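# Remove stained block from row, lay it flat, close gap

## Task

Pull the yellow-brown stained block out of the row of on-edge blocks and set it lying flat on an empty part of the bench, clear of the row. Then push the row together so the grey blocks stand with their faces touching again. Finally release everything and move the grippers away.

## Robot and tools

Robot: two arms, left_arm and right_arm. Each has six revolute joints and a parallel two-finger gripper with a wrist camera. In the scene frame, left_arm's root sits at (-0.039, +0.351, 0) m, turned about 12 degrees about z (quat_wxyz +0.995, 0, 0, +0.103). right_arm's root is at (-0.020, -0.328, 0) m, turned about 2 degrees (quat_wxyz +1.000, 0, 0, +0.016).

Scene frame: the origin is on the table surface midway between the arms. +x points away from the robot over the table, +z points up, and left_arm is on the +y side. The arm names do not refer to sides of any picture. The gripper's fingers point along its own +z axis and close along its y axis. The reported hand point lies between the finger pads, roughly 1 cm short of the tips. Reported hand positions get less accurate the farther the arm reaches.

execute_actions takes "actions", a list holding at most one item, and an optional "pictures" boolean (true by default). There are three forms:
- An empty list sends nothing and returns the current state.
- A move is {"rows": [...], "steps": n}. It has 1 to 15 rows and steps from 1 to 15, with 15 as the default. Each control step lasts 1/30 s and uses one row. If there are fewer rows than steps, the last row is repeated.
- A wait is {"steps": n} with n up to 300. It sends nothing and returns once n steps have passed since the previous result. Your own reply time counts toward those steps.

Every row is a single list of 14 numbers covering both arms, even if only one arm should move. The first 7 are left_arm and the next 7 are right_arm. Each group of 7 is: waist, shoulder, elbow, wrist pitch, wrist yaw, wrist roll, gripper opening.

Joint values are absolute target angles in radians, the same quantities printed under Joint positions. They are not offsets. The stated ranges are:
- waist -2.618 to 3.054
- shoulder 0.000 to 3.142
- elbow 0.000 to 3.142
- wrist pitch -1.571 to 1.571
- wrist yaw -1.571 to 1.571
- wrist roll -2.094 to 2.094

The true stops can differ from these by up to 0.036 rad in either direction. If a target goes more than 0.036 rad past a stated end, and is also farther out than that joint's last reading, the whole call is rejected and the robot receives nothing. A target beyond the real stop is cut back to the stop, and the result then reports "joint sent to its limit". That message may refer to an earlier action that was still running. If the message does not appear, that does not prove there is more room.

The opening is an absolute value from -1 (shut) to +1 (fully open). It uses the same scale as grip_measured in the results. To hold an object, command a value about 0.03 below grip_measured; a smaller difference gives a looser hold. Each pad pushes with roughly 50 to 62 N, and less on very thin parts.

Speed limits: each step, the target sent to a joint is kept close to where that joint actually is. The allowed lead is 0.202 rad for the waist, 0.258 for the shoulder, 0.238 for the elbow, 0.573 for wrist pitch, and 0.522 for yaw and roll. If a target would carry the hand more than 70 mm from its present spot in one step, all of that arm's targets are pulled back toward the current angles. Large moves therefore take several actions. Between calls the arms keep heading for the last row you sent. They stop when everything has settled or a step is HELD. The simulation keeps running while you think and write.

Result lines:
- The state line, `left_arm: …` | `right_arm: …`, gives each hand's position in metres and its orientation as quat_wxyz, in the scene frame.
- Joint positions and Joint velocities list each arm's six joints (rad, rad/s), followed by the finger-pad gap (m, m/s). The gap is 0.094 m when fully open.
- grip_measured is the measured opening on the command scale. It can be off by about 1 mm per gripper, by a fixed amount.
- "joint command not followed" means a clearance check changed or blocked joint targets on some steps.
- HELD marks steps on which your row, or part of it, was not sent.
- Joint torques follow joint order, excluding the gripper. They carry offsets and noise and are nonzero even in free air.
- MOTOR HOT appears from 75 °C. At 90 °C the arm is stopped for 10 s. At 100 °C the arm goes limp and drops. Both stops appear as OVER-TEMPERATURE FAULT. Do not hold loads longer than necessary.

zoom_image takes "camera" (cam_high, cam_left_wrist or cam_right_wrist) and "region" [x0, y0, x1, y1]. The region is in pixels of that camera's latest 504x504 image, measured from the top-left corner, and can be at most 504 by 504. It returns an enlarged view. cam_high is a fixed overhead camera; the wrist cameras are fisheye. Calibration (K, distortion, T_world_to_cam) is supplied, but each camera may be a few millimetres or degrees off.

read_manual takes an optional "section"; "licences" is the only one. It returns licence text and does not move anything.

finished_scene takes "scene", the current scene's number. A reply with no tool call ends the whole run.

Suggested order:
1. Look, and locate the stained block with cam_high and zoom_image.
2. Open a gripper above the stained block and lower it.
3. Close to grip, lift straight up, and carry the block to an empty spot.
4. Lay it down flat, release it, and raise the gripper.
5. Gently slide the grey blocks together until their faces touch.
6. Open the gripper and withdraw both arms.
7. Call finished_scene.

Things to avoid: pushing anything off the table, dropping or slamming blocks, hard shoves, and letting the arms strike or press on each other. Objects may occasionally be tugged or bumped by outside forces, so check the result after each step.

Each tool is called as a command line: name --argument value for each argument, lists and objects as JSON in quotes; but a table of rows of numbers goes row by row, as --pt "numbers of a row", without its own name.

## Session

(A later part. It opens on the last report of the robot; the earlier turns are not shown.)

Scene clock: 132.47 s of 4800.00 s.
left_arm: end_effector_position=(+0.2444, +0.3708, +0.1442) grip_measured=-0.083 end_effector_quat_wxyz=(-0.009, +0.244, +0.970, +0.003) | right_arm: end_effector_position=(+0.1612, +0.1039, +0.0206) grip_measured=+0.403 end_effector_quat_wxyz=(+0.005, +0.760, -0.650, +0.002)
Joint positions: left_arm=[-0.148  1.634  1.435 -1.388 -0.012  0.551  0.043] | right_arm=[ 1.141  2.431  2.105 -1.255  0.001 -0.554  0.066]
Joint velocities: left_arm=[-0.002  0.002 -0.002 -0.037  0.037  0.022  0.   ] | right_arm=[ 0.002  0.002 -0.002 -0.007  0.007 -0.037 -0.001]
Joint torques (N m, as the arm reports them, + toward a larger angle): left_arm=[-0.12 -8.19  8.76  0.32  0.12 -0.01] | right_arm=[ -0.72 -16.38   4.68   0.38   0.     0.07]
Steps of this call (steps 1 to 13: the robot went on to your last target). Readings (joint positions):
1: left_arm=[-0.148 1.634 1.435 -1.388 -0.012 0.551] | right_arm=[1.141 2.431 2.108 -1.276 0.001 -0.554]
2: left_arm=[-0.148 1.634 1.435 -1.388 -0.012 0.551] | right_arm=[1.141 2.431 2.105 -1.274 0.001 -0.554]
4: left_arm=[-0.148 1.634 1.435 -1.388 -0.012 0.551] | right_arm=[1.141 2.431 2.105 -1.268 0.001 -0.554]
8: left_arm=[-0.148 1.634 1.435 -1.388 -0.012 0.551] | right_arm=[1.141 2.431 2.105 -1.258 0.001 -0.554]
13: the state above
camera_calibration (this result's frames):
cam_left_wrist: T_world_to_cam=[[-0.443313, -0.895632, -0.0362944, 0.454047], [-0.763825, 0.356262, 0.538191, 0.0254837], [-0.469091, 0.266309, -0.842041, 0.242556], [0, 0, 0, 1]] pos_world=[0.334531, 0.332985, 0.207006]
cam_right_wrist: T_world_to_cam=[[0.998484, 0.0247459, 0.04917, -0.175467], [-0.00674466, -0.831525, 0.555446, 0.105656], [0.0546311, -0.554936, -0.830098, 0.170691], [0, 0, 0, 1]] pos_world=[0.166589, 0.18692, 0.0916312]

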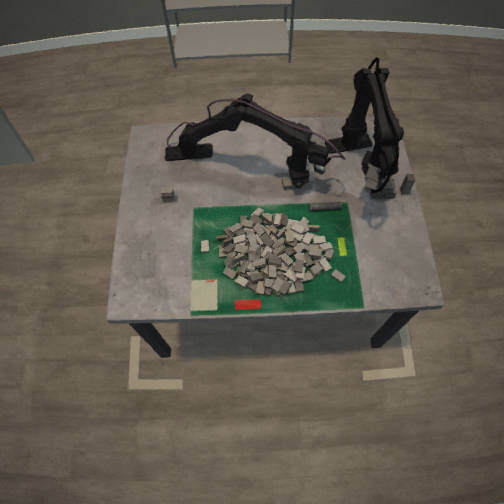

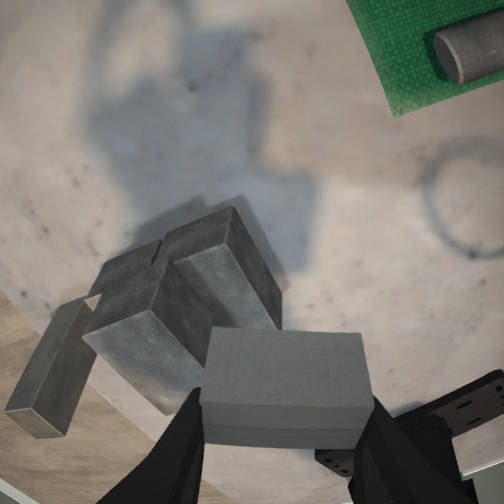

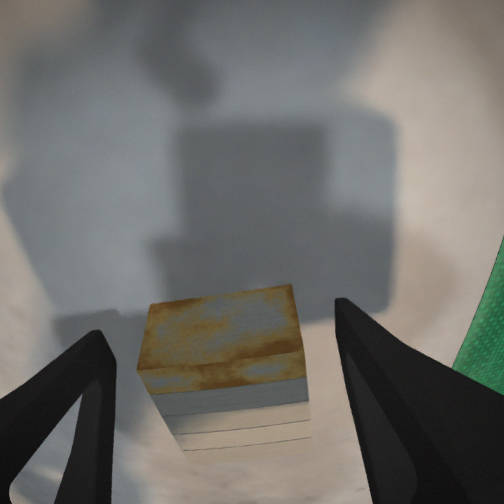

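execute_actions --actions '[{"rows": [[-0.15,1.6,1.47,-1.4,-0.003,0.555,-0.12, 1.136,2.415,2.099,-1.233,0,-0.548,0.34],[-0.15,1.6,1.47,-1.4,-0.003,0.555,-0.12, 1.136,2.415,2.099,-1.233,0,-0.548,0.27],[-0.15,1.6,1.47,-1.4,-0.003,0.555,-0.12, 1.136,2.415,2.099,-1.233,0,-0.548,0.2],[-0.15,1.6,1.47,-1.4,-0.003,0.555,-0.12, 1.136,2.415,2.099,-1.233,0,-0.548,0.14],[-0.15,1.6,1.47,-1.4,-0.003,0.555,-0.12, 1.136,2.415,2.099,-1.233,0,-0.548,0.09],[-0.15,1.6,1.47,-1.4,-0.003,0.555,-0.12, 1.136,2.415,2.099,-1.233,0,-0.548,0.05],[-0.15,1.6,1.47,-1.4,-0.003,0.555,-0.12, 1.136,2.415,2.099,-1.233,0,-0.548,0.02],[-0.15,1.6,1.47,-1.4,-0.003,0.555,-0.12, 1.136,2.415,2.099,-1.233,0,-0.548,0.0],[-0.15,1.6,1.47,-1.4,-0.003,0.555,-0.12, 1.136,2.415,2.099,-1.233,0,-0.548,-0.02],[-0.15,1.6,1.47,-1.4,-0.003,0.555,-0.12, 1.136,2.415,2.099,-1.233,0,-0.548,-0.04],[-0.15,1.6,1.47,-1.4,-0.003,0.555,-0.12, 1.136,2.415,2.099,-1.233,0,-0.548,-0.06],[-0.15,1.6,1.47,-1.4,-0.003,0.555,-0.12, 1.136,2.415,2.099,-1.233,0,-0.548,-0.08],[-0.15,1.6,1.47,-1.4,-0.003,0.555,-0.12, 1.136,2.415,2.099,-1.233,0,-0.548,-0.1],[-0.15,1.6,1.47,-1.4,-0.003,0.555,-0.12, 1.136,2.415,2.099,-1.233,0,-0.548,-0.115]], "steps": 15}]'

execute_actions --actions '[{"rows": [[-0.15,1.6,1.47,-1.4,-0.003,0.555,-0.12, 1.136,2.41,2.115,-1.24,0,-0.548,-0.115],[-0.15,1.6,1.47,-1.4,-0.003,0.555,-0.12, 1.136,2.405,2.13,-1.25,0,-0.548,-0.115],[-0.15,1.6,1.47,-1.4,-0.003,0.555,-0.12, 1.136,2.4,2.143,-1.265,0,-0.548,-0.115],[-0.15,1.6,1.47,-1.4,-0.003,0.555,-0.12, 1.136,2.397,2.157,-1.282,0,-0.548,-0.115],[-0.15,1.6,1.47,-1.4,-0.003,0.555,-0.12, 1.136,2.394,2.171,-1.3,0,-0.548,-0.115],[-0.15,1.6,1.47,-1.4,-0.003,0.555,-0.12, 1.136,2.391,2.185,-1.318,0,-0.548,-0.115],[-0.15,1.6,1.47,-1.4,-0.003,0.555,-0.12, 1.136,2.388,2.199,-1.336,0,-0.548,-0.115],[-0.15,1.6,1.47,-1.4,-0.003,0.555,-0.12, 1.136,2.385,2.213,-1.354,0,-0.548,-0.115],[-0.15,1.6,1.47,-1.4,-0.003,0.555,-0.12, 1.136,2.382,2.227,-1.372,0,-0.548,-0.115],[-0.15,1.6,1.47,-1.4,-0.003,0.555,-0.12, 1.136,2.379,2.241,-1.39,0,-0.548,-0.115],[-0.15,1.6,1.47,-1.4,-0.003,0.555,-0.12, 1.136,2.376,2.255,-1.406,0,-0.548,-0.115],[-0.15,1.6,1.47,-1.4,-0.003,0.555,-0.12, 1.136,2.373,2.269,-1.42,0,-0.548,-0.115],[-0.15,1.6,1.47,-1.4,-0.003,0.555,-0.12, 1.136,2.37,2.281,-1.432,0,-0.548,-0.115],[-0.15,1.6,1.47,-1.4,-0.003,0.555,-0.12, 1.136,2.367,2.292,-1.442,0,-0.548,-0.115],[-0.15,1.6,1.47,-1.4,-0.003,0.555,-0.12, 1.136,2.365,2.3,-1.45,0,-0.548,-0.115]], "steps": 15}]'

Scene clock: 152.33 s of 4800.00 s.
left_arm: end_effector_position=(+0.2444, +0.3708, +0.1442) grip_measured=-0.083 end_effector_quat_wxyz=(-0.009, +0.244, +0.970, +0.003) | right_arm: end_effector_position=(+0.1619, +0.1056, +0.0206) grip_measured=-0.078 end_effector_quat_wxyz=(+0.001, +0.760, -0.650, +0.001)
Joint positions: left_arm=[-0.148  1.634  1.435 -1.388 -0.012  0.551  0.043] | right_arm=[ 1.141  2.431  2.105 -1.247  0.001 -0.554  0.043]
Joint velocities: left_arm=[-0.012 -0.017 -0.002  0.022  0.007  0.022 -0.   ] | right_arm=[ 0.002 -0.007 -0.022  0.022 -0.022 -0.037 -0.   ]
Joint torques (N m, as the arm reports them, + toward a larger angle): left_arm=[-0.08 -8.2   8.66  0.37  0.09  0.03] | right_arm=[ -0.4  -16.24   4.77   0.38   0.     0.08]
Steps of this call (steps 1 to 30: the robot went on to your last target; steps 31 to 90: nothing new was sent; then 16.37 s passed at rest; steps 91 to 105: all 15 steps of this action). Readings (joint positions):
91: left_arm=[-0.148 1.634 1.435 -1.388 -0.012 0.551] | right_arm=[1.141 2.431 2.105 -1.253 0.001 -0.554]
92: left_arm=[-0.148 1.634 1.435 -1.388 -0.012 0.551] | right_arm=[1.141 2.431 2.105 -1.252 0.001 -0.554]
94: left_arm=[-0.148 1.634 1.435 -1.388 -0.012 0.551] | right_arm=[1.141 2.431 2.105 -1.250 0.001 -0.554]
98: left_arm=[-0.148 1.634 1.435 -1.388 -0.012 0.551] | right_arm=[1.141 2.431 2.105 -1.248 0.001 -0.554]
105: the state above
camera_calibration (this result's frames):
cam_left_wrist: T_world_to_cam=[[-0.443313, -0.895632, -0.0362944, 0.454047], [-0.763825, 0.356262, 0.538191, 0.0254837], [-0.469091, 0.266309, -0.842041, 0.242556], [0, 0, 0, 1]] pos_world=[0.334531, 0.332985, 0.207006]
cam_right_wrist: T_world_to_cam=[[0.998334, 0.0243892, 0.0522991, -0.176247], [-0.00838067, -0.83541, 0.549563, 0.107919], [0.0570946, -0.549086, -0.833814, 0.170668], [0, 0, 0, 1]] pos_world=[0.167114, 0.188167, 0.0922147]

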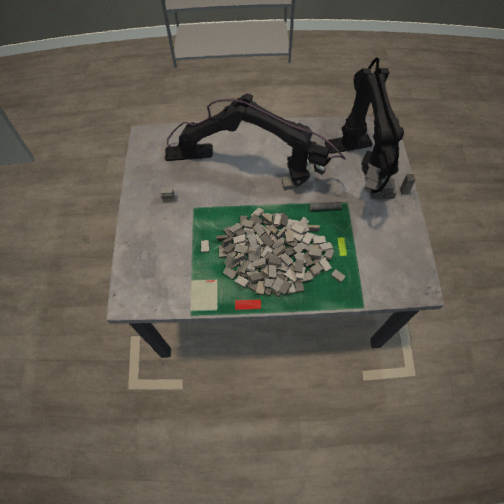

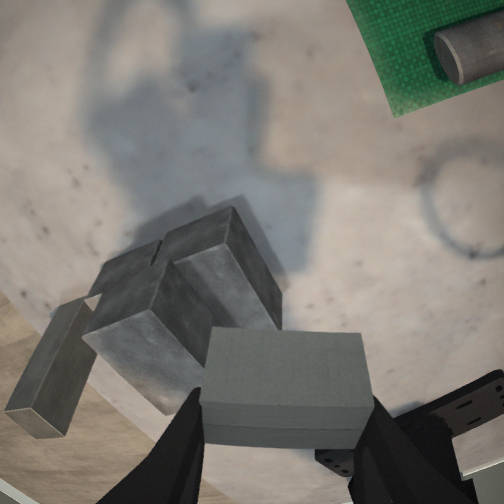

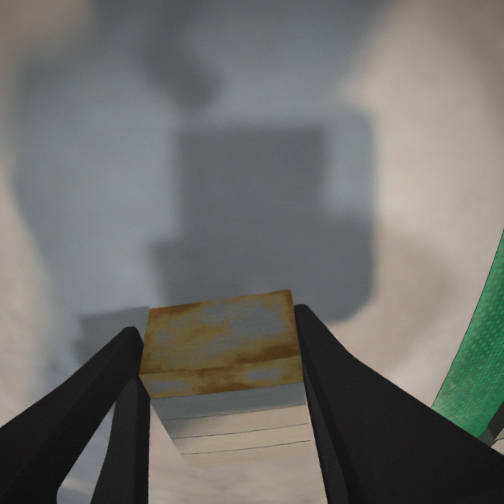

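Scene clock: 152.83 s of 4800.00 s.
left_arm: end_effector_position=(+0.2444, +0.3708, +0.1442) grip_measured=-0.083 end_effector_quat_wxyz=(-0.009, +0.244, +0.970, +0.003) | right_arm: end_effector_position=(+0.1635, +0.1093, +0.0709) grip_measured=-0.078 end_effector_quat_wxyz=(-0.016, +0.760, -0.650, -0.005)
Joint positions: left_arm=[-0.148  1.634  1.435 -1.388 -0.012  0.551  0.043] | right_arm=[ 1.141  2.403  2.253 -1.388  0.001 -0.554  0.043]
Joint velocities: left_arm=[-0.002  0.002 -0.007 -0.066 -0.022  0.037  0.   ] | right_arm=[ 0.007 -0.154  0.349 -0.344 -0.051 -0.051  0.   ]
Joint torques (N m, as the arm reports them, + toward a larger angle): left_arm=[-0.1  -8.11  8.68  0.32  0.1   0.02] | right_arm=[ -0.45 -17.43   7.12   0.23  -0.02   0.07]
Steps of this call (steps 1 to 15: all 15 steps of this action). Readings (joint positions):
1: left_arm=[-0.148 1.634 1.435 -1.388 -0.012 0.551] | right_arm=[1.141 2.431 2.105 -1.247 0.001 -0.554]
2: left_arm=[-0.148 1.634 1.435 -1.388 -0.012 0.551] | right_arm=[1.141 2.431 2.105 -1.247 0.001 -0.554]
4: left_arm=[-0.148 1.634 1.435 -1.388 -0.012 0.551] | right_arm=[1.141 2.431 2.109 -1.252 0.001 -0.554]
8: left_arm=[-0.148 1.634 1.435 -1.388 -0.012 0.551] | right_arm=[1.141 2.430 2.155 -1.294 0.001 -0.554]
15: the state above
camera_calibration (this result's frames):
cam_left_wrist: T_world_to_cam=[[-0.443313, -0.895632, -0.0362944, 0.454047], [-0.763825, 0.356262, 0.538191, 0.0254837], [-0.469091, 0.266309, -0.842041, 0.242556], [0, 0, 0, 1]] pos_world=[0.334531, 0.332985, 0.207006]
cam_right_wrist: T_world_to_cam=[[0.997494, 0.0223947, 0.0671177, -0.181202], [-0.0159116, -0.853293, 0.521188, 0.088547], [0.068943, -0.52095, -0.850798, 0.210724], [0, 0, 0, 1]] pos_world=[0.167629, 0.189391, 0.145296]

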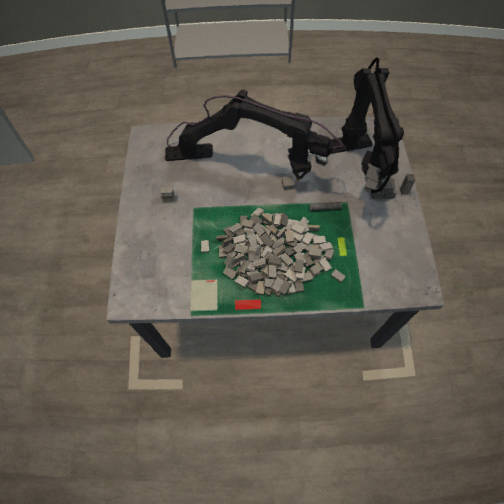

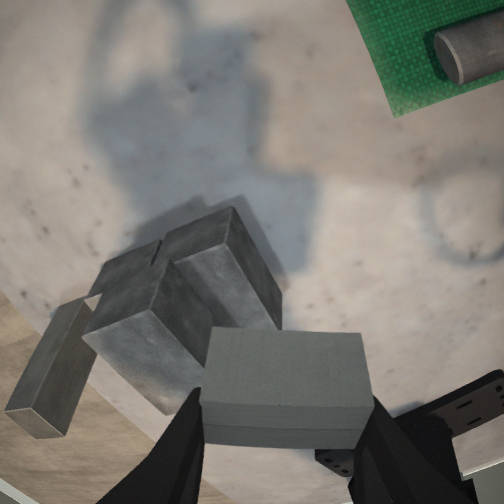

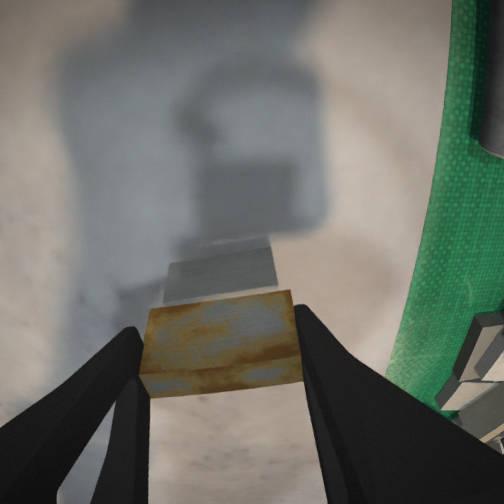

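execute_actions --actions '[{"rows": [[-0.15,1.6,1.47,-1.4,-0.003,0.555,-0.12, 1.13,2.345,2.29,-1.45,0.0,-0.54,-0.115],[-0.15,1.6,1.47,-1.4,-0.003,0.555,-0.12, 1.12,2.32,2.275,-1.45,0.01,-0.52,-0.115],[-0.15,1.6,1.47,-1.4,-0.003,0.555,-0.12, 1.105,2.29,2.255,-1.45,0.02,-0.49,-0.115],[-0.15,1.6,1.47,-1.4,-0.003,0.555,-0.12, 1.085,2.26,2.23,-1.448,0.035,-0.45,-0.115],[-0.15,1.61,1.46,-1.395,-0.003,0.55,-0.12, 1.06,2.23,2.202,-1.446,0.05,-0.4,-0.115],[-0.15,1.62,1.45,-1.39,-0.003,0.545,-0.12, 1.03,2.2,2.172,-1.444,0.07,-0.345,-0.115],[-0.15,1.63,1.44,-1.38,-0.003,0.54,-0.12, 0.997,2.17,2.142,-1.442,0.09,-0.285,-0.115],[-0.155,1.634,1.43,-1.372,-0.003,0.535,-0.12, 0.962,2.14,2.112,-1.44,0.11,-0.225,-0.115],[-0.165,1.636,1.427,-1.366,-0.003,0.531,-0.12, 0.926,2.11,2.082,-1.438,0.135,-0.165,-0.115],[-0.18,1.638,1.424,-1.36,-0.003,0.531,-0.12, 0.889,2.082,2.052,-1.435,0.16,-0.105,-0.115],[-0.2,1.64,1.421,-1.354,-0.003,0.531,-0.12, 0.852,2.056,2.022,-1.43,0.187,-0.045,-0.115],[-0.224,1.642,1.418,-1.348,-0.003,0.531,-0.12, 0.814,2.033,1.992,-1.425,0.215,0.015,-0.115],[-0.252,1.645,1.415,-1.342,-0.003,0.531,-0.12, 0.776,2.014,1.962,-1.418,0.245,0.077,-0.115],[-0.284,1.648,1.412,-1.336,-0.003,0.531,-0.12, 0.738,2.0,1.933,-1.41,0.278,0.14,-0.115],[-0.32,1.651,1.408,-1.33,-0.003,0.531,-0.12, 0.7,1.99,1.906,-1.4,0.315,0.205,-0.115]], "steps": 15}]' --pictures false

execute_actions --actions '[{"rows": [[-0.358,1.654,1.404,-1.322,-0.003,0.531,-0.12, 0.66,1.985,1.882,-1.386,0.358,0.272,-0.115],[-0.398,1.657,1.4,-1.314,-0.003,0.531,-0.12, 0.62,1.985,1.86,-1.37,0.403,0.34,-0.115],[-0.439,1.66,1.396,-1.306,-0.003,0.531,-0.12, 0.58,1.987,1.84,-1.352,0.449,0.408,-0.115],[-0.48,1.664,1.392,-1.298,-0.003,0.531,-0.12, 0.54,1.99,1.82,-1.333,0.495,0.476,-0.115],[-0.521,1.668,1.388,-1.29,-0.003,0.531,-0.12, 0.5,1.994,1.801,-1.313,0.541,0.544,-0.115],[-0.562,1.672,1.383,-1.281,-0.003,0.531,-0.12, 0.46,1.998,1.782,-1.293,0.587,0.612,-0.115],[-0.603,1.676,1.378,-1.272,-0.003,0.531,-0.12, 0.42,2.003,1.763,-1.272,0.633,0.68,-0.115],[-0.644,1.68,1.373,-1.263,-0.003,0.531,-0.12, 0.38,2.008,1.744,-1.251,0.679,0.748,-0.115],[-0.685,1.684,1.368,-1.254,-0.003,0.531,-0.12, 0.341,2.013,1.726,-1.23,0.725,0.816,-0.115],[-0.726,1.688,1.363,-1.245,-0.003,0.531,-0.12, 0.303,2.019,1.708,-1.209,0.771,0.884,-0.115],[-0.766,1.692,1.358,-1.236,-0.003,0.531,-0.12, 0.266,2.025,1.69,-1.188,0.817,0.95,-0.115],[-0.805,1.696,1.353,-1.227,-0.003,0.531,-0.12, 0.231,2.032,1.672,-1.166,0.863,1.015,-0.115],[-0.843,1.7,1.348,-1.218,-0.003,0.531,-0.12, 0.199,2.04,1.654,-1.144,0.909,1.08,-0.115],[-0.879,1.704,1.343,-1.208,-0.003,0.531,-0.12, 0.17,2.049,1.637,-1.122,0.955,1.142,-0.115],[-0.913,1.708,1.338,-1.198,-0.003,0.531,-0.12, 0.145,2.06,1.62,-1.1,1.0,1.2,-0.115]], "steps": 15}]' --pictures false

execute_actions --actions '[{"rows": [[-0.944,1.713,1.333,-1.187,-0.003,0.531,-0.12, 0.124,2.072,1.606,-1.075,1.04,1.26,-0.115],[-0.972,1.718,1.328,-1.176,-0.003,0.531,-0.12, 0.107,2.085,1.593,-1.05,1.08,1.315,-0.115],[-0.997,1.723,1.323,-1.165,-0.003,0.531,-0.12, 0.094,2.098,1.581,-1.025,1.115,1.365,-0.115],[-1.019,1.728,1.318,-1.154,-0.003,0.531,-0.12, 0.084,2.111,1.569,-1.0,1.15,1.41,-0.115],[-1.038,1.733,1.313,-1.143,-0.003,0.531,-0.12, 0.077,2.124,1.557,-0.975,1.18,1.45,-0.115],[-1.054,1.738,1.308,-1.132,-0.003,0.531,-0.12, 0.073,2.137,1.545,-0.95,1.205,1.485,-0.115],[-1.067,1.743,1.303,-1.121,-0.003,0.531,-0.12, 0.07,2.15,1.533,-0.925,1.225,1.515,-0.115],[-1.077,1.748,1.298,-1.11,-0.003,0.531,-0.12, 0.07,2.163,1.521,-0.9,1.24,1.54,-0.115],[-1.084,1.753,1.293,-1.1,-0.003,0.531,-0.12, 0.07,2.176,1.509,-0.875,1.255,1.56,-0.115],[-1.089,1.758,1.288,-1.09,-0.003,0.531,-0.12, 0.07,2.189,1.497,-0.85,1.265,1.575,-0.115],[-1.092,1.762,1.282,-1.08,-0.003,0.531,-0.12, 0.07,2.202,1.486,-0.825,1.27,1.575,-0.115],[-1.094,1.766,1.276,-1.07,-0.003,0.531,-0.12, 0.07,2.214,1.476,-0.802,1.27,1.575,-0.115],[-1.095,1.77,1.27,-1.06,-0.003,0.531,-0.12, 0.07,2.226,1.467,-0.782,1.27,1.575,-0.115],[-1.095,1.774,1.265,-1.05,-0.003,0.531,-0.12, 0.07,2.237,1.459,-0.765,1.27,1.575,-0.115],[-1.095,1.778,1.26,-1.04,-0.003,0.531,-0.12, 0.07,2.247,1.452,-0.75,1.27,1.575,-0.115]], "steps": 15}]' --pictures false

execute_actions --actions '[{"rows": [[-1.095,1.781,1.254,-1.03,-0.003,0.531,-0.12, 0.07,2.256,1.448,-0.738,1.27,1.575,-0.115],[-1.095,1.784,1.248,-1.02,-0.003,0.531,-0.12, 0.07,2.264,1.445,-0.727,1.27,1.575,-0.115],[-1.095,1.787,1.242,-1.01,-0.003,0.531,-0.12, 0.07,2.272,1.442,-0.717,1.27,1.575,-0.115],[-1.095,1.79,1.235,-1.0,-0.003,0.531,-0.12, 0.07,2.279,1.44,-0.708,1.27,1.575,-0.115],[-1.095,1.793,1.228,-0.99,-0.003,0.531,-0.12, 0.07,2.286,1.438,-0.7,1.27,1.575,-0.115],[-1.095,1.796,1.221,-0.98,-0.003,0.531,-0.12, 0.07,2.293,1.436,-0.692,1.27,1.575,-0.115],[-1.095,1.799,1.214,-0.97,-0.003,0.531,-0.12, 0.07,2.299,1.434,-0.685,1.27,1.575,-0.115],[-1.095,1.802,1.207,-0.96,-0.003,0.531,-0.12, 0.07,2.305,1.432,-0.678,1.27,1.575,-0.115],[-1.095,1.805,1.2,-0.951,-0.003,0.531,-0.12, 0.07,2.311,1.43,-0.672,1.27,1.575,-0.115],[-1.095,1.808,1.194,-0.943,-0.003,0.531,-0.12, 0.07,2.316,1.429,-0.666,1.27,1.575,-0.115],[-1.095,1.811,1.188,-0.936,-0.003,0.531,-0.12, 0.07,2.321,1.428,-0.661,1.27,1.575,-0.115],[-1.095,1.813,1.183,-0.93,-0.003,0.531,-0.12, 0.07,2.326,1.427,-0.657,1.27,1.575,-0.115],[-1.095,1.815,1.179,-0.925,-0.003,0.531,-0.12, 0.07,2.33,1.426,-0.654,1.27,1.575,-0.115],[-1.095,1.817,1.176,-0.921,-0.003,0.531,-0.12, 0.07,2.333,1.425,-0.652,1.27,1.575,-0.115],[-1.095,1.818,1.174,-0.919,-0.003,0.531,-0.12, 0.07,2.335,1.425,-0.65,1.27,1.575,-0.115]], "steps": 15}]' --pictures false

execute_actions --actions '[{"steps": 12}]'

Scene clock: 195.73 s of 4800.00 s.
left_arm: end_effector_position=(+0.2485, +0.3438, +0.1404) grip_measured=-0.083 end_effector_quat_wxyz=(-0.005, +0.284, +0.959, +0.007) | right_arm: end_effector_position=(+0.2856, -0.0555, +0.1552) grip_measured=-0.078 end_effector_quat_wxyz=(+0.075, -0.411, +0.906, -0.064)
Joint positions: left_arm=[-0.245  1.637  1.424 -1.364 -0.016  0.538  0.043] | right_arm=[ 0.77   2.032  1.971 -1.417  0.174 -0.057  0.043]
Joint velocities: left_arm=[-0.901  0.076 -0.11   0.168 -0.007 -0.007 -0.   ] | right_arm=[-1.258 -0.603 -0.847  0.11   0.886  1.663  0.001]
Joint torques (N m, as the arm reports them, + toward a larger angle): left_arm=[-1.45 -4.98  5.56  0.57  0.23 -0.09] | right_arm=[  0.63 -11.82   4.06   0.38   0.17   0.05]
Steps of this call (steps 1 to 30: the robot went on to your last target; steps 31 to 90: nothing new was sent; then 39.40 s passed at rest; steps 91 to 105: all 15 steps of this action). Readings (joint positions):
91: left_arm=[-0.148 1.634 1.435 -1.388 -0.012 0.551] | right_arm=[1.141 2.384 2.275 -1.442 0.001 -0.553]
92: left_arm=[-0.148 1.634 1.435 -1.388 -0.012 0.551] | right_arm=[1.140 2.382 2.275 -1.442 0.001 -0.549]
94: left_arm=[-0.148 1.634 1.435 -1.388 -0.012 0.551] | right_arm=[1.131 2.359 2.255 -1.438 0.002 -0.525]
98: left_arm=[-0.148 1.634 1.435 -1.388 -0.012 0.549] | right_arm=[1.057 2.243 2.160 -1.438 0.026 -0.408]
105: the state above

Scene clock: 196.23 s of 4800.00 s.
left_arm: end_effector_position=(+0.2031, +0.1725, +0.1055) grip_measured=-0.083 end_effector_quat_wxyz=(-0.007, +0.556, +0.831, +0.004) | right_arm: end_effector_position=(+0.3871, -0.3635, +0.1185) grip_measured=-0.078 end_effector_quat_wxyz=(+0.203, +0.317, +0.870, -0.319)
Joint positions: left_arm=[-0.849  1.7    1.354 -1.24  -0.007  0.537  0.043] | right_arm=[ 0.19   2.047  1.657 -1.187  0.776  0.923  0.043]
Joint velocities: left_arm=[-1.043  0.11  -0.139  0.227 -0.007  0.007 -0.   ] | right_arm=[-0.906  0.203 -0.471  0.593  1.311  1.81   0.001]
Joint torques (N m, as the arm reports them, + toward a larger angle): left_arm=[ 0.14 -6.07  5.6   0.42  0.08 -0.05] | right_arm=[  0.81 -11.26   4.55   0.18   0.73   0.04]
Steps of this call (steps 1 to 15: all 15 steps of this action). Readings (joint positions):
1: left_arm=[-0.280 1.641 1.420 -1.358 -0.017 0.538] | right_arm=[0.725 2.015 1.944 -1.413 0.207 0.005]
2: left_arm=[-0.318 1.645 1.416 -1.351 -0.017 0.537] | right_arm=[0.683 2.003 1.919 -1.408 0.242 0.068]
4: left_arm=[-0.400 1.655 1.407 -1.335 -0.015 0.537] | right_arm=[0.603 1.997 1.873 -1.390 0.317 0.196]
8: left_arm=[-0.569 1.673 1.389 -1.301 -0.012 0.537] | right_arm=[0.452 2.005 1.783 -1.327 0.473 0.460]
15: the state above

Scene clock: 196.73 s of 4800.00 s.
left_arm: end_effector_position=(+0.1597, +0.1114, +0.0659) grip_measured=-0.083 end_effector_quat_wxyz=(-0.009, +0.651, +0.759, +0.003) | right_arm: end_effector_position=(+0.3912, -0.4534, +0.0655) grip_measured=-0.077 end_effector_quat_wxyz=(+0.398, +0.535, +0.632, -0.395)
Joint positions: left_arm=[-1.089  1.769  1.275 -1.095 -0.002  0.537  0.043] | right_arm=[ 0.066  2.232  1.473 -0.842  1.19   1.524  0.043]
Joint velocities: left_arm=[ 0.012  0.115 -0.178  0.242  0.022  0.007 -0.   ] | right_arm=[-0.007  0.33  -0.256  0.579  0.198  0.359 -0.001]
Joint torques (N m, as the arm reports them, + toward a larger angle): left_arm=[-0.66 -6.56  5.61  0.55 -0.02 -0.04] | right_arm=[  0.35 -12.86   4.01   0.2    1.14   0.04]
Steps of this call (steps 1 to 15: all 15 steps of this action). Readings (joint positions):
1: left_arm=[-0.885 1.704 1.349 -1.231 -0.006 0.537] | right_arm=[0.160 2.055 1.641 -1.166 0.821 0.986]
2: left_arm=[-0.918 1.708 1.344 -1.221 -0.006 0.537] | right_arm=[0.134 2.065 1.626 -1.146 0.864 1.048]
4: left_arm=[-0.977 1.717 1.335 -1.203 -0.004 0.537] | right_arm=[0.095 2.088 1.599 -1.103 0.947 1.165]
8: left_arm=[-1.056 1.736 1.314 -1.164 -0.003 0.537] | right_arm=[0.066 2.142 1.549 -1.009 1.081 1.359]
15: the state above

Scene clock: 197.23 s of 4800.00 s.
left_arm: end_effector_position=(+0.1603, +0.1107, +0.0307) grip_measured=-0.083 end_effector_quat_wxyz=(-0.008, +0.651, +0.759, +0.003) | right_arm: end_effector_position=(+0.3966, -0.4546, +0.0248) grip_measured=-0.077 end_effector_quat_wxyz=(+0.424, +0.551, +0.608, -0.384)
Joint positions: left_arm=[-1.089  1.814  1.185 -0.959 -0.002  0.537  0.043] | right_arm=[ 0.066  2.331  1.437 -0.674  1.218  1.568  0.043]
Joint velocities: left_arm=[ 0.002  0.056 -0.11   0.212 -0.037 -0.022 -0.   ] | right_arm=[-0.002  0.105 -0.032  0.125  0.007  0.095 -0.001]
Joint torques (N m, as the arm reports them, + toward a larger angle): left_arm=[-0.56 -6.76  5.72  0.61 -0.06 -0.04] | right_arm=[  0.38 -13.02   3.5    0.31   1.17   0.06]
Steps of this call (steps 1 to 15: all 15 steps of this action). Readings (joint positions):
1: left_arm=[-1.089 1.772 1.270 -1.086 -0.002 0.537] | right_arm=[0.066 2.244 1.466 -0.823 1.196 1.533]
2: left_arm=[-1.089 1.776 1.264 -1.076 -0.002 0.537] | right_arm=[0.066 2.255 1.459 -0.806 1.200 1.541]
4: left_arm=[-1.089 1.782 1.252 -1.056 -0.002 0.537] | right_arm=[0.066 2.274 1.451 -0.775 1.206 1.551]
8: left_arm=[-1.089 1.793 1.226 -1.015 -0.002 0.537] | right_arm=[0.066 2.299 1.443 -0.728 1.213 1.562]
15: the state above

Scene clock: 197.63 s of 4800.00 s.
left_arm: end_effector_position=(+0.1625, +0.1080, +0.0281) grip_measured=-0.083 end_effector_quat_wxyz=(-0.002, +0.651, +0.759, +0.001) | right_arm: end_effector_position=(+0.3974, -0.4547, +0.0214) grip_measured=-0.077 end_effector_quat_wxyz=(+0.427, +0.552, +0.605, -0.382)
Joint positions: left_arm=[-1.089  1.818  1.179 -0.936 -0.002  0.537  0.043] | right_arm=[ 0.066  2.339  1.434 -0.656  1.22   1.57   0.043]
Joint velocities: left_arm=[ 0.002  0.002 -0.002  0.007  0.066  0.095  0.001] | right_arm=[ 0.002  0.002 -0.007  0.022  0.007 -0.081 -0.   ]
Joint torques (N m, as the arm reports them, + toward a larger angle): left_arm=[-0.58 -6.83  5.24  0.58 -0.02 -0.09] | right_arm=[  0.4  -13.35   3.51   0.32   1.16   0.03]
Steps of this call (steps 1 to 12: the robot went on to your last target). Readings (joint positions):
1: left_arm=[-1.089 1.816 1.182 -0.955 -0.002 0.537] | right_arm=[0.066 2.334 1.436 -0.670 1.219 1.568]
2: left_arm=[-1.089 1.817 1.180 -0.951 -0.002 0.537] | right_arm=[0.066 2.336 1.435 -0.667 1.219 1.569]
4: left_arm=[-1.089 1.818 1.179 -0.947 -0.002 0.537] | right_arm=[0.066 2.339 1.434 -0.664 1.219 1.569]
8: left_arm=[-1.089 1.818 1.179 -0.938 -0.002 0.537] | right_arm=[0.066 2.339 1.434 -0.658 1.220 1.570]
12: the state above
camera_calibration (this result's frames):
cam_left_wrist: T_world_to_cam=[[-0.982203, -0.184794, -0.0336062, 0.188812], [-0.174651, 0.832747, 0.525386, -0.0278829], [-0.0691025, 0.521905, -0.8502, 0.0840145], [0, 0, 0, 1]] pos_world=[0.186388, 0.0142632, 0.0924237]
cam_right_wrist: T_world_to_cam=[[-0.993523, -0.00238006, -0.113605, 0.385208], [0.0651036, 0.807493, -0.586273, 0.38351], [0.093131, -0.589872, -0.802108, -0.183254], [0, 0, 0, 1]] pos_world=[0.374812, -0.416861, 0.121614]

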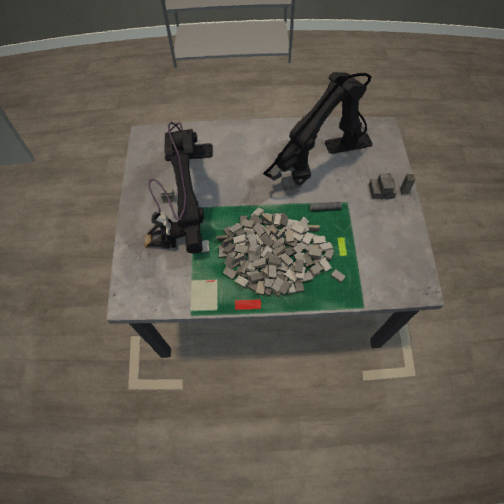

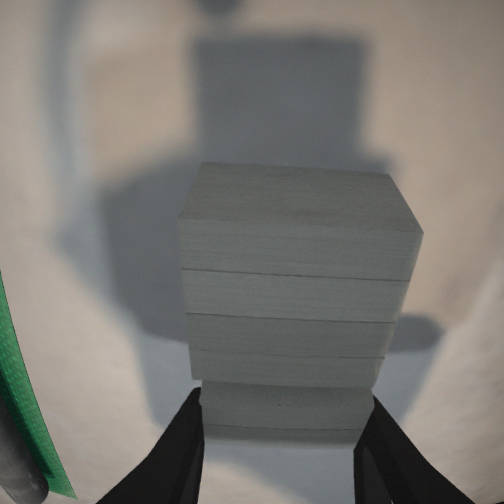

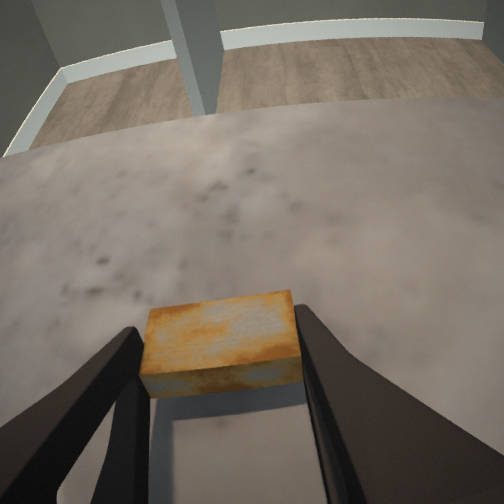

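execute_actions --actions '[{"rows": [[-1.1,1.818,1.174,-0.914,-0.003,0.531,-0.12, 0.07,2.341,1.425,-0.65,1.27,1.575,-0.115],[-1.103,1.818,1.174,-0.908,-0.003,0.529,-0.12, 0.07,2.346,1.425,-0.65,1.27,1.575,-0.115],[-1.103,1.818,1.174,-0.902,-0.003,0.527,-0.12, 0.07,2.35,1.425,-0.649,1.27,1.575,-0.115],[-1.103,1.818,1.174,-0.897,-0.003,0.527,-0.12, 0.07,2.353,1.425,-0.648,1.27,1.575,-0.115],[-1.103,1.818,1.174,-0.894,-0.003,0.527,-0.12, 0.07,2.355,1.425,-0.646,1.27,1.575,-0.115],[-1.103,1.818,1.174,-0.893,-0.003,0.527,-0.12, 0.07,2.357,1.425,-0.645,1.27,1.575,-0.115],[-1.103,1.818,1.174,-0.893,-0.003,0.527,-0.12, 0.07,2.359,1.425,-0.644,1.27,1.575,-0.115],[-1.103,1.818,1.174,-0.893,-0.003,0.527,-0.12, 0.07,2.36,1.425,-0.644,1.27,1.575,-0.115]], "steps": 15}]'

zoom_image --camera "cam_left_wrist" --region '[150, 330, 420, 504]'

Scene clock: 207.07 s of 4800.00 s.
left_arm: end_effector_position=(+0.1647, +0.1026, +0.0282) grip_measured=-0.083 end_effector_quat_wxyz=(+0.009, +0.652, +0.758, -0.001) | right_arm: end_effector_position=(+0.3961, -0.4554, +0.0151) grip_measured=-0.077 end_effector_quat_wxyz=(+0.426, +0.547, +0.606, -0.390)
Joint positions: left_arm=[-1.094  1.818  1.179 -0.913 -0.002  0.534  0.043] | right_arm=[ 0.066  2.36   1.434 -0.65   1.23   1.57   0.043]
Joint velocities: left_arm=[-0.012  0.012 -0.012 -0.022 -0.095  0.051  0.   ] | right_arm=[-0.007 -0.002 -0.022 -0.037 -0.066 -0.037 -0.001]
Joint torques (N m, as the arm reports them, + toward a larger angle): left_arm=[-0.66 -6.96  5.51  0.67 -0.03 -0.09] | right_arm=[  0.35 -12.74   3.43   0.3    1.04   0.05]
Steps of this call (steps 1 to 30: the robot went on to your last target; steps 31 to 90: nothing new was sent; then 5.93 s passed at rest; steps 91 to 105: all 15 steps of this action). Readings (joint positions):
91: left_arm=[-1.089 1.818 1.179 -0.934 -0.002 0.537] | right_arm=[0.066 2.339 1.434 -0.655 1.221 1.570]
92: left_arm=[-1.089 1.818 1.179 -0.933 -0.002 0.536] | right_arm=[0.066 2.339 1.434 -0.655 1.221 1.570]
94: left_arm=[-1.091 1.818 1.179 -0.928 -0.002 0.535] | right_arm=[0.066 2.342 1.434 -0.654 1.222 1.570]
98: left_arm=[-1.094 1.818 1.179 -0.917 -0.002 0.534] | right_arm=[0.066 2.356 1.434 -0.651 1.223 1.570]
105: the state above
camera_calibration (this result's frames):
cam_left_wrist: T_world_to_cam=[[-0.982068, -0.183226, -0.0443934, 0.190128], [-0.180098, 0.842162, 0.50826, -0.0225904], [-0.0557398, 0.507141, -0.860059, 0.0866154], [0, 0, 0, 1]] pos_world=[0.187478, 0.00993483, 0.0944165]
cam_right_wrist: T_world_to_cam=[[-0.995038, -0.00357089, -0.0994329, 0.383037], [0.056711, 0.800776, -0.596273, 0.380872], [0.0817527, -0.598953, -0.7966, -0.188374], [0, 0, 0, 1]] pos_world=[0.374936, -0.416453, 0.115132]

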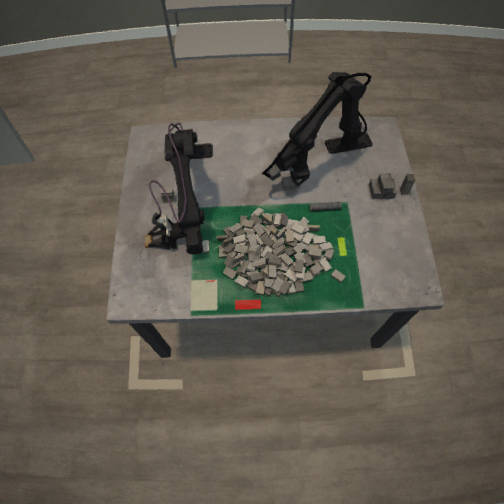

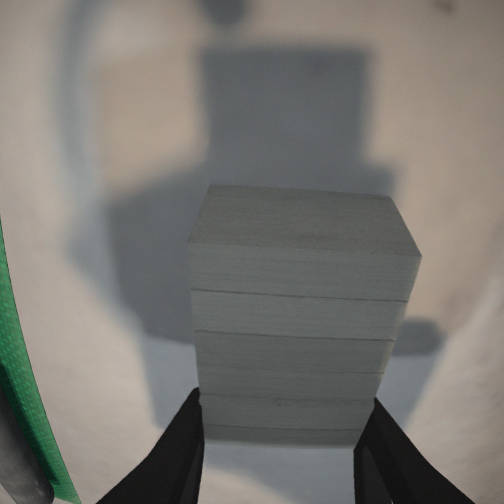

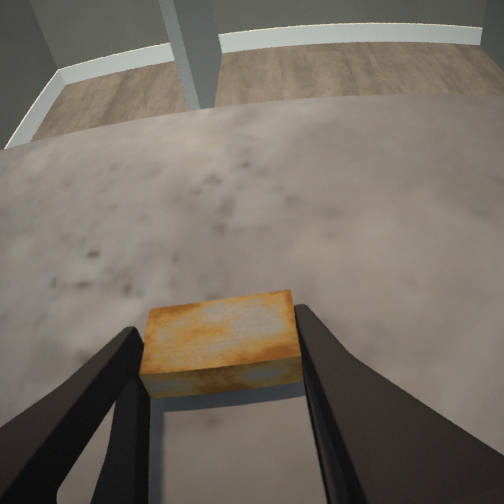

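Region (150, 330, 420, 504) of cam_left_wrist's 504x504 image, scaled by 1.867, with more detail than that image has; it fills the top 325 rows of this view, and the rest is white.

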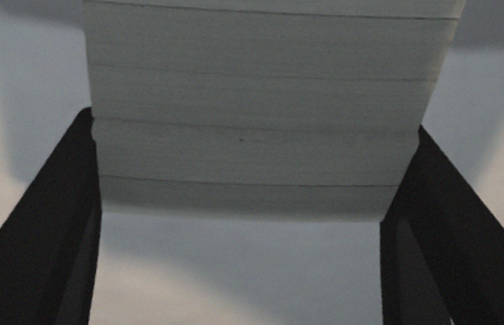

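execute_actions --actions '[{"rows": [[-1.103,1.823,1.174,-0.892,-0.003,0.527,-0.12, 0.07,2.358,1.425,-0.644,1.27,1.575,-0.095],[-1.103,1.827,1.174,-0.891,-0.003,0.527,-0.12, 0.07,2.356,1.425,-0.644,1.27,1.575,-0.083],[-1.103,1.83,1.174,-0.89,-0.003,0.527,-0.12, 0.07,2.356,1.425,-0.644,1.27,1.575,-0.075],[-1.103,1.832,1.174,-0.89,-0.003,0.527,-0.12, 0.07,2.356,1.425,-0.644,1.27,1.575,-0.069],[-1.103,1.833,1.174,-0.89,-0.003,0.527,-0.12, 0.07,2.356,1.425,-0.644,1.27,1.575,-0.064],[-1.103,1.834,1.174,-0.89,-0.003,0.527,-0.12, 0.07,2.356,1.425,-0.644,1.27,1.575,-0.06],[-1.103,1.834,1.174,-0.89,-0.003,0.527,-0.12, 0.07,2.356,1.425,-0.644,1.27,1.575,-0.056],[-1.103,1.834,1.174,-0.89,-0.003,0.527,-0.12, 0.07,2.356,1.425,-0.644,1.27,1.575,-0.052],[-1.103,1.834,1.174,-0.89,-0.003,0.527,-0.12, 0.07,2.356,1.425,-0.644,1.27,1.575,-0.048],[-1.103,1.834,1.174,-0.89,-0.003,0.527,-0.12, 0.07,2.356,1.425,-0.644,1.27,1.575,-0.044],[-1.103,1.834,1.174,-0.89,-0.003,0.527,-0.12, 0.07,2.356,1.425,-0.644,1.27,1.575,-0.038],[-1.103,1.834,1.174,-0.89,-0.003,0.527,-0.12, 0.07,2.356,1.425,-0.644,1.27,1.575,-0.025],[-1.103,1.834,1.174,-0.89,-0.003,0.527,-0.12, 0.07,2.356,1.425,-0.644,1.27,1.575,0.02],[-1.103,1.834,1.174,-0.89,-0.003,0.527,-0.12, 0.07,2.356,1.425,-0.644,1.27,1.575,0.12],[-1.103,1.834,1.174,-0.89,-0.003,0.527,-0.12, 0.07,2.356,1.425,-0.644,1.27,1.575,0.25]], "steps": 15}]' --pictures false

execute_actions --actions '[{"rows": [[-1.097,1.825,1.176,-0.9,-0.003,0.53,-0.1, 0.07,2.34,1.43,-0.65,1.27,1.575,0.35],[-1.097,1.82,1.178,-0.906,-0.003,0.53,-0.085, 0.07,2.325,1.44,-0.66,1.27,1.575,0.45],[-1.097,1.82,1.178,-0.906,-0.003,0.53,-0.075, 0.07,2.31,1.45,-0.675,1.27,1.575,0.45],[-1.097,1.82,1.178,-0.906,-0.003,0.53,-0.065, 0.07,2.29,1.46,-0.695,1.27,1.575,0.45],[-1.097,1.82,1.178,-0.906,-0.003,0.53,-0.055, 0.07,2.268,1.465,-0.72,1.27,1.575,0.45],[-1.097,1.82,1.178,-0.906,-0.003,0.53,-0.045, 0.07,2.244,1.47,-0.745,1.26,1.575,0.45],[-1.097,1.82,1.178,-0.906,-0.003,0.53,-0.025, 0.07,2.218,1.47,-0.77,1.25,1.575,0.45],[-1.097,1.82,1.178,-0.906,-0.003,0.53,0.01, 0.07,2.19,1.47,-0.795,1.235,1.575,0.45],[-1.097,1.82,1.178,-0.906,-0.003,0.53,0.07, 0.07,2.16,1.47,-0.82,1.22,1.575,0.45],[-1.097,1.82,1.178,-0.906,-0.003,0.53,0.15, 0.07,2.13,1.465,-0.845,1.2,1.575,0.45],[-1.097,1.82,1.178,-0.906,-0.003,0.53,0.25, 0.07,2.1,1.46,-0.865,1.18,1.575,0.45],[-1.097,1.81,1.19,-0.915,-0.003,0.53,0.35, 0.07,2.07,1.455,-0.885,1.16,1.575,0.45],[-1.097,1.798,1.202,-0.928,-0.003,0.53,0.45, 0.07,2.04,1.45,-0.9,1.14,1.575,0.45],[-1.097,1.788,1.212,-0.945,-0.003,0.53,0.48, 0.07,2.01,1.44,-0.915,1.12,1.575,0.45],[-1.097,1.778,1.222,-0.965,-0.003,0.53,0.48, 0.07,1.98,1.43,-0.93,1.1,1.575,0.45]], "steps": 15}]' --pictures false

execute_actions --actions '[{"rows": [[-1.097,1.767,1.235,-0.99,-0.003,0.53,0.48, 0.07,1.95,1.42,-0.94,1.075,1.575,0.45],[-1.097,1.756,1.249,-1.015,-0.003,0.53,0.48, 0.07,1.92,1.41,-0.95,1.05,1.575,0.45],[-1.097,1.745,1.263,-1.04,-0.003,0.53,0.48, 0.07,1.89,1.4,-0.96,1.025,1.575,0.45],[-1.097,1.734,1.277,-1.065,-0.003,0.53,0.48, 0.07,1.86,1.39,-0.968,1.0,1.575,0.45],[-1.097,1.723,1.291,-1.09,-0.003,0.53,0.48, 0.07,1.83,1.38,-0.975,0.975,1.575,0.45],[-1.097,1.712,1.305,-1.115,-0.003,0.53,0.48, 0.07,1.8,1.37,-0.982,0.95,1.575,0.45],[-1.097,1.701,1.319,-1.14,-0.003,0.53,0.48, 0.07,1.77,1.36,-0.988,0.925,1.575,0.45],[-1.097,1.69,1.333,-1.165,-0.003,0.53,0.48, 0.07,1.742,1.352,-0.993,0.9,1.575,0.45],[-1.097,1.679,1.347,-1.19,-0.003,0.53,0.48, 0.07,1.716,1.345,-0.997,0.878,1.575,0.45],[-1.097,1.668,1.361,-1.213,-0.003,0.53,0.48, 0.07,1.693,1.338,-1.0,0.858,1.575,0.45],[-1.097,1.658,1.374,-1.234,-0.003,0.53,0.48, 0.07,1.674,1.332,-1.0,0.84,1.575,0.45],[-1.097,1.65,1.385,-1.252,-0.003,0.53,0.48, 0.07,1.66,1.327,-1.0,0.825,1.575,0.45],[-1.097,1.644,1.393,-1.266,-0.003,0.53,0.48, 0.07,1.65,1.323,-1.0,0.812,1.575,0.45],[-1.097,1.641,1.398,-1.275,-0.003,0.53,0.48, 0.07,1.643,1.32,-1.0,0.804,1.575,0.45],[-1.097,1.64,1.4,-1.28,-0.003,0.53,0.48, 0.07,1.64,1.32,-1.0,0.8,1.575,0.45]], "steps": 15}]'

zoom_image --camera "cam_left_wrist" --region '[180, 70, 390, 280]'

Scene clock: 224.50 s of 4800.00 s.
left_arm: end_effector_position=(+0.1647, +0.1025, +0.0262) grip_measured=-0.083 end_effector_quat_wxyz=(+0.007, +0.652, +0.758, -0.000) | right_arm: end_effector_position=(+0.3962, -0.4556, +0.0157) grip_measured=+0.189 end_effector_quat_wxyz=(+0.427, +0.547, +0.605, -0.390)
Joint positions: left_arm=[-1.094  1.825  1.179 -0.91  -0.002  0.533  0.043] | right_arm=[ 0.066  2.36   1.434 -0.65   1.234  1.57   0.056]
Joint velocities: left_arm=[-0.012 -0.002 -0.012 -0.022 -0.007  0.007  0.001] | right_arm=[-0.017 -0.007 -0.017 -0.007  0.066 -0.095  0.119]
Joint torques (N m, as the arm reports them, + toward a larger angle): left_arm=[-0.79 -6.15  5.48  0.69 -0.02 -0.05] | right_arm=[  0.39 -13.17   3.35   0.3    0.96   0.04]
Steps of this call (steps 1 to 15: the robot went on to your last target; steps 16 to 90: nothing new was sent; then 13.93 s passed at rest; steps 91 to 105: all 15 steps of this action). Readings (joint positions):
91: left_arm=[-1.094 1.818 1.179 -0.913 -0.002 0.533] | right_arm=[0.066 2.360 1.434 -0.650 1.230 1.570]
92: left_arm=[-1.094 1.818 1.179 -0.913 -0.002 0.533] | right_arm=[0.066 2.360 1.434 -0.650 1.230 1.570]
94: left_arm=[-1.094 1.819 1.179 -0.913 -0.002 0.533] | right_arm=[0.066 2.360 1.434 -0.650 1.230 1.570]
98: left_arm=[-1.094 1.825 1.179 -0.910 -0.002 0.533] | right_arm=[0.066 2.360 1.434 -0.650 1.230 1.570]
105: the state above

Scene clock: 225.00 s of 4800.00 s.
left_arm: end_effector_position=(+0.1637, +0.1039, +0.0269) grip_measured=+0.473 end_effector_quat_wxyz=(+0.004, +0.652, +0.758, +0.001) | right_arm: end_effector_position=(+0.3871, -0.4516, +0.1199) grip_measured=+0.447 end_effector_quat_wxyz=(+0.439, +0.585, +0.597, -0.330)
Joint positions: left_arm=[-1.094  1.824  1.18  -0.92  -0.003  0.533  0.069] | right_arm=[ 0.066  2.05   1.434 -0.835  1.16   1.57   0.068]
Joint velocities: left_arm=[ 0.007 -0.032  0.051 -0.315 -0.037 -0.022  0.01 ] | right_arm=[ 0.002 -0.896 -0.007 -0.505 -0.462  0.007 -0.001]
Joint torques (N m, as the arm reports them, + toward a larger angle): left_arm=[ -0.27 -10.4    8.85   0.45  -0.02  -0.03] | right_arm=[  0.38 -12.82   4.81   0.19   0.69   0.02]
Steps of this call (steps 1 to 15: all 15 steps of this action). Readings (joint positions):
1: left_arm=[-1.094 1.825 1.179 -0.910 -0.002 0.533] | right_arm=[0.066 2.360 1.434 -0.650 1.235 1.570]
2: left_arm=[-1.094 1.825 1.179 -0.910 -0.002 0.533] | right_arm=[0.066 2.359 1.434 -0.650 1.235 1.570]
4: left_arm=[-1.094 1.825 1.179 -0.910 -0.002 0.533] | right_arm=[0.066 2.350 1.434 -0.656 1.235 1.570]
8: left_arm=[-1.094 1.825 1.179 -0.910 -0.003 0.533] | right_arm=[0.066 2.279 1.434 -0.708 1.231 1.570]
15: the state above

Scene clock: 225.50 s of 4800.00 s.
left_arm: end_effector_position=(+0.1603, +0.1081, +0.1191) grip_measured=+0.478 end_effector_quat_wxyz=(+0.036, +0.652, +0.758, -0.005) | right_arm: end_effector_position=(+0.3370, -0.4277, +0.1803) grip_measured=+0.447 end_effector_quat_wxyz=(+0.388, +0.647, +0.629, -0.185)
Joint positions: left_arm=[-1.094  1.666  1.368 -1.201 -0.003  0.533  0.069] | right_arm=[ 0.066  1.662  1.339 -0.975  0.857  1.572  0.068]
Joint velocities: left_arm=[-0.002 -0.188  0.188 -0.374  0.051 -0.051 -0.   ] | right_arm=[-0.007 -0.266 -0.037 -0.051 -0.374 -0.081  0.001]
Joint torques (N m, as the arm reports them, + toward a larger angle): left_arm=[-0.29 -7.43  7.78  0.45 -0.02 -0.04] | right_arm=[ 0.4  -8.41  4.34  0.51  0.52  0.04]
Steps of this call (steps 1 to 15: all 15 steps of this action). Readings (joint positions):
1: left_arm=[-1.094 1.820 1.184 -0.932 -0.003 0.533] | right_arm=[0.066 2.018 1.434 -0.851 1.143 1.571]
2: left_arm=[-1.094 1.815 1.192 -0.947 -0.003 0.533] | right_arm=[0.066 1.988 1.433 -0.866 1.125 1.571]
4: left_arm=[-1.094 1.796 1.215 -0.984 -0.003 0.533] | right_arm=[0.066 1.926 1.422 -0.889 1.086 1.571]
8: left_arm=[-1.094 1.741 1.279 -1.061 -0.003 0.533] | right_arm=[0.066 1.808 1.381 -0.933 0.995 1.571]
15: the state above
camera_calibration (this result's frames):
cam_left_wrist: T_world_to_cam=[[-0.980046, -0.185976, -0.0701667, 0.193924], [-0.197023, 0.862166, 0.466746, -0.0686892], [-0.0263081, 0.471257, -0.881603, 0.16352], [0, 0, 0, 1]] pos_world=[0.180823, 0.0182266, 0.189827]
cam_right_wrist: T_world_to_cam=[[-0.943913, 0.0347269, -0.328364, 0.381253], [0.111625, 0.969466, -0.218349, 0.446061], [0.310755, -0.242756, -0.918967, 0.0618617], [0, 0, 0, 1]] pos_world=[0.290854, -0.430663, 0.279436]

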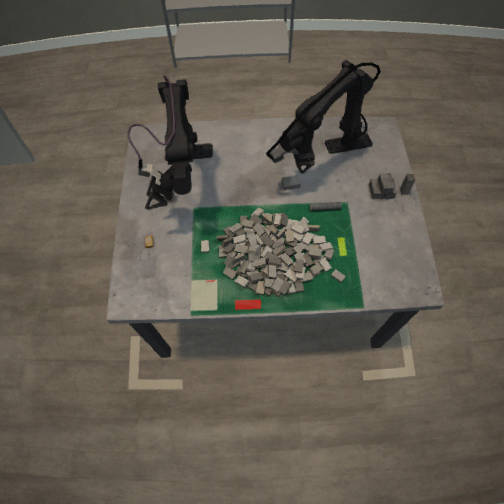

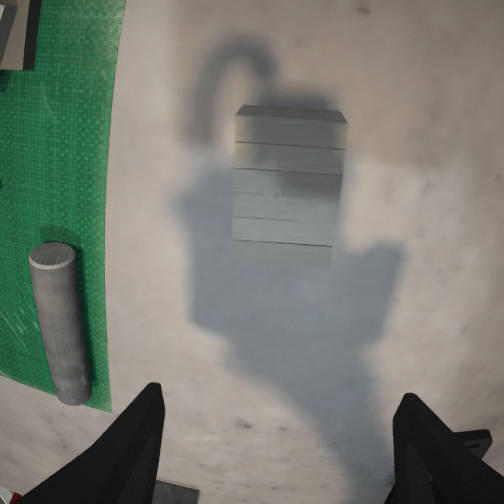

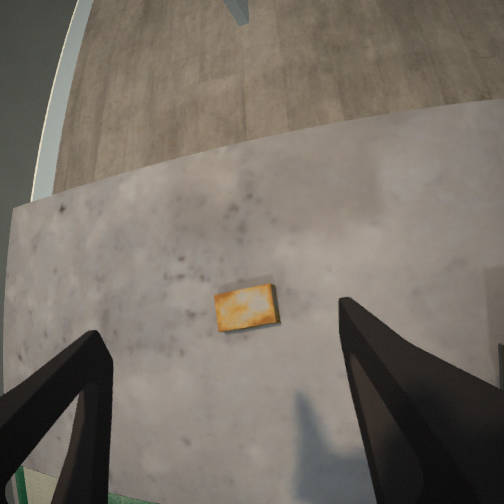

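Region (180, 70, 390, 280) of cam_left_wrist's 504x504 image, scaled by 2.400, with more detail than that image has.

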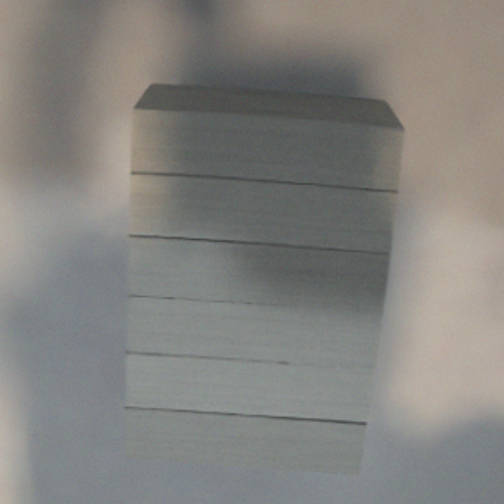

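execute_actions --actions '[]'

Scene clock: 229.50 s of 4800.00 s.
left_arm: end_effector_position=(+0.1509, +0.1197, +0.1225) grip_measured=+0.478 end_effector_quat_wxyz=(+0.009, +0.652, +0.758, -0.000) | right_arm: end_effector_position=(+0.3347, -0.4204, +0.1725) grip_measured=+0.447 end_effector_quat_wxyz=(+0.366, +0.652, +0.642, -0.167)
Joint positions: left_arm=[-1.094  1.658  1.375 -1.269 -0.003  0.533  0.069] | right_arm=[ 0.066  1.653  1.329 -0.983  0.795  1.572  0.068]
Joint velocities: left_arm=[-0.017  0.007 -0.017  0.095  0.007  0.022  0.001] | right_arm=[-0.002 -0.017 -0.017 -0.037 -0.022  0.022  0.   ]
Joint torques (N m, as the arm reports them, + toward a larger angle): left_arm=[-0.26 -7.17  8.09  0.38  0.02 -0.06] | right_arm=[ 0.38 -8.96  4.79  0.5   0.5   0.03]
Steps of this call (steps 1 to 30: the robot went on to your last target; steps 31 to 90: nothing new was sent; then 1.00 s passed at rest). Readings (joint positions):
1: left_arm=[-1.094 1.661 1.373 -1.214 -0.003 0.533] | right_arm=[0.066 1.656 1.338 -0.977 0.845 1.572]
2: left_arm=[-1.094 1.659 1.375 -1.225 -0.003 0.533] | right_arm=[0.066 1.653 1.337 -0.979 0.836 1.572]
4: left_arm=[-1.094 1.658 1.375 -1.242 -0.003 0.533] | right_arm=[0.066 1.653 1.335 -0.979 0.822 1.572]
8: left_arm=[-1.094 1.658 1.375 -1.260 -0.003 0.533] | right_arm=[0.066 1.653 1.329 -0.982 0.805 1.572]
90: the state above
All arms were judged still, so your last target was given up. Only a new action makes them travel on or press farther. Fingers that are still opening or closing keep moving.
camera_calibration (this result's frames):
cam_left_wrist: T_world_to_cam=[[-0.981973, -0.18361, -0.0449045, 0.183965], [-0.180696, 0.842122, 0.508114, -0.0873072], [-0.0554795, 0.507068, -0.860119, 0.158314], [0, 0, 0, 1]] pos_world=[0.173655, 0.027025, 0.188792]
cam_right_wrist: T_world_to_cam=[[-0.948467, 0.0381048, -0.314577, 0.376794], [0.093189, 0.982385, -0.161974, 0.439408], [0.302864, -0.182942, -0.935311, 0.0878439], [0, 0, 0, 1]] pos_world=[0.289824, -0.429955, 0.271865]

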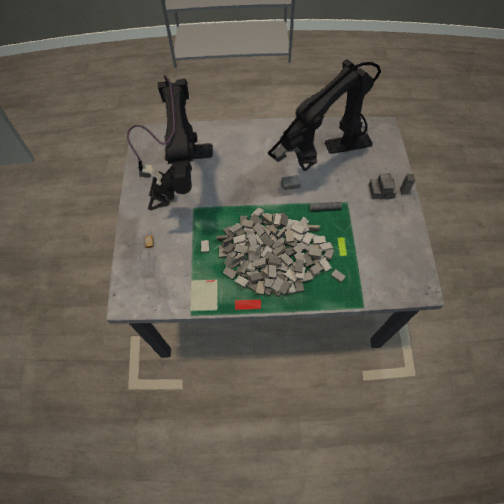

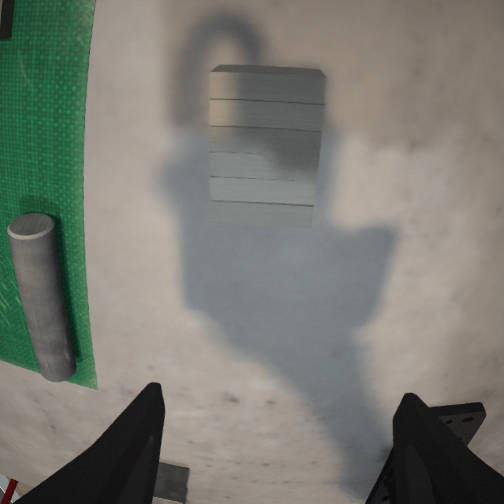

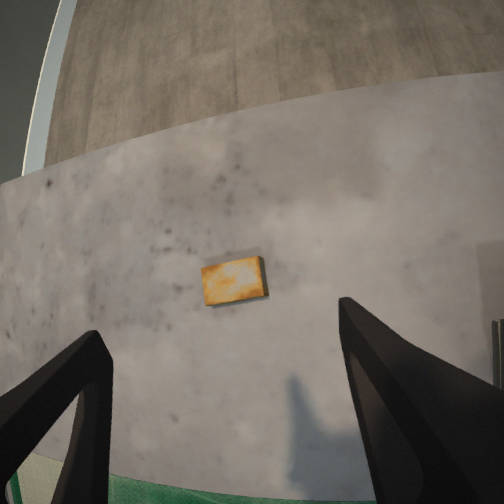

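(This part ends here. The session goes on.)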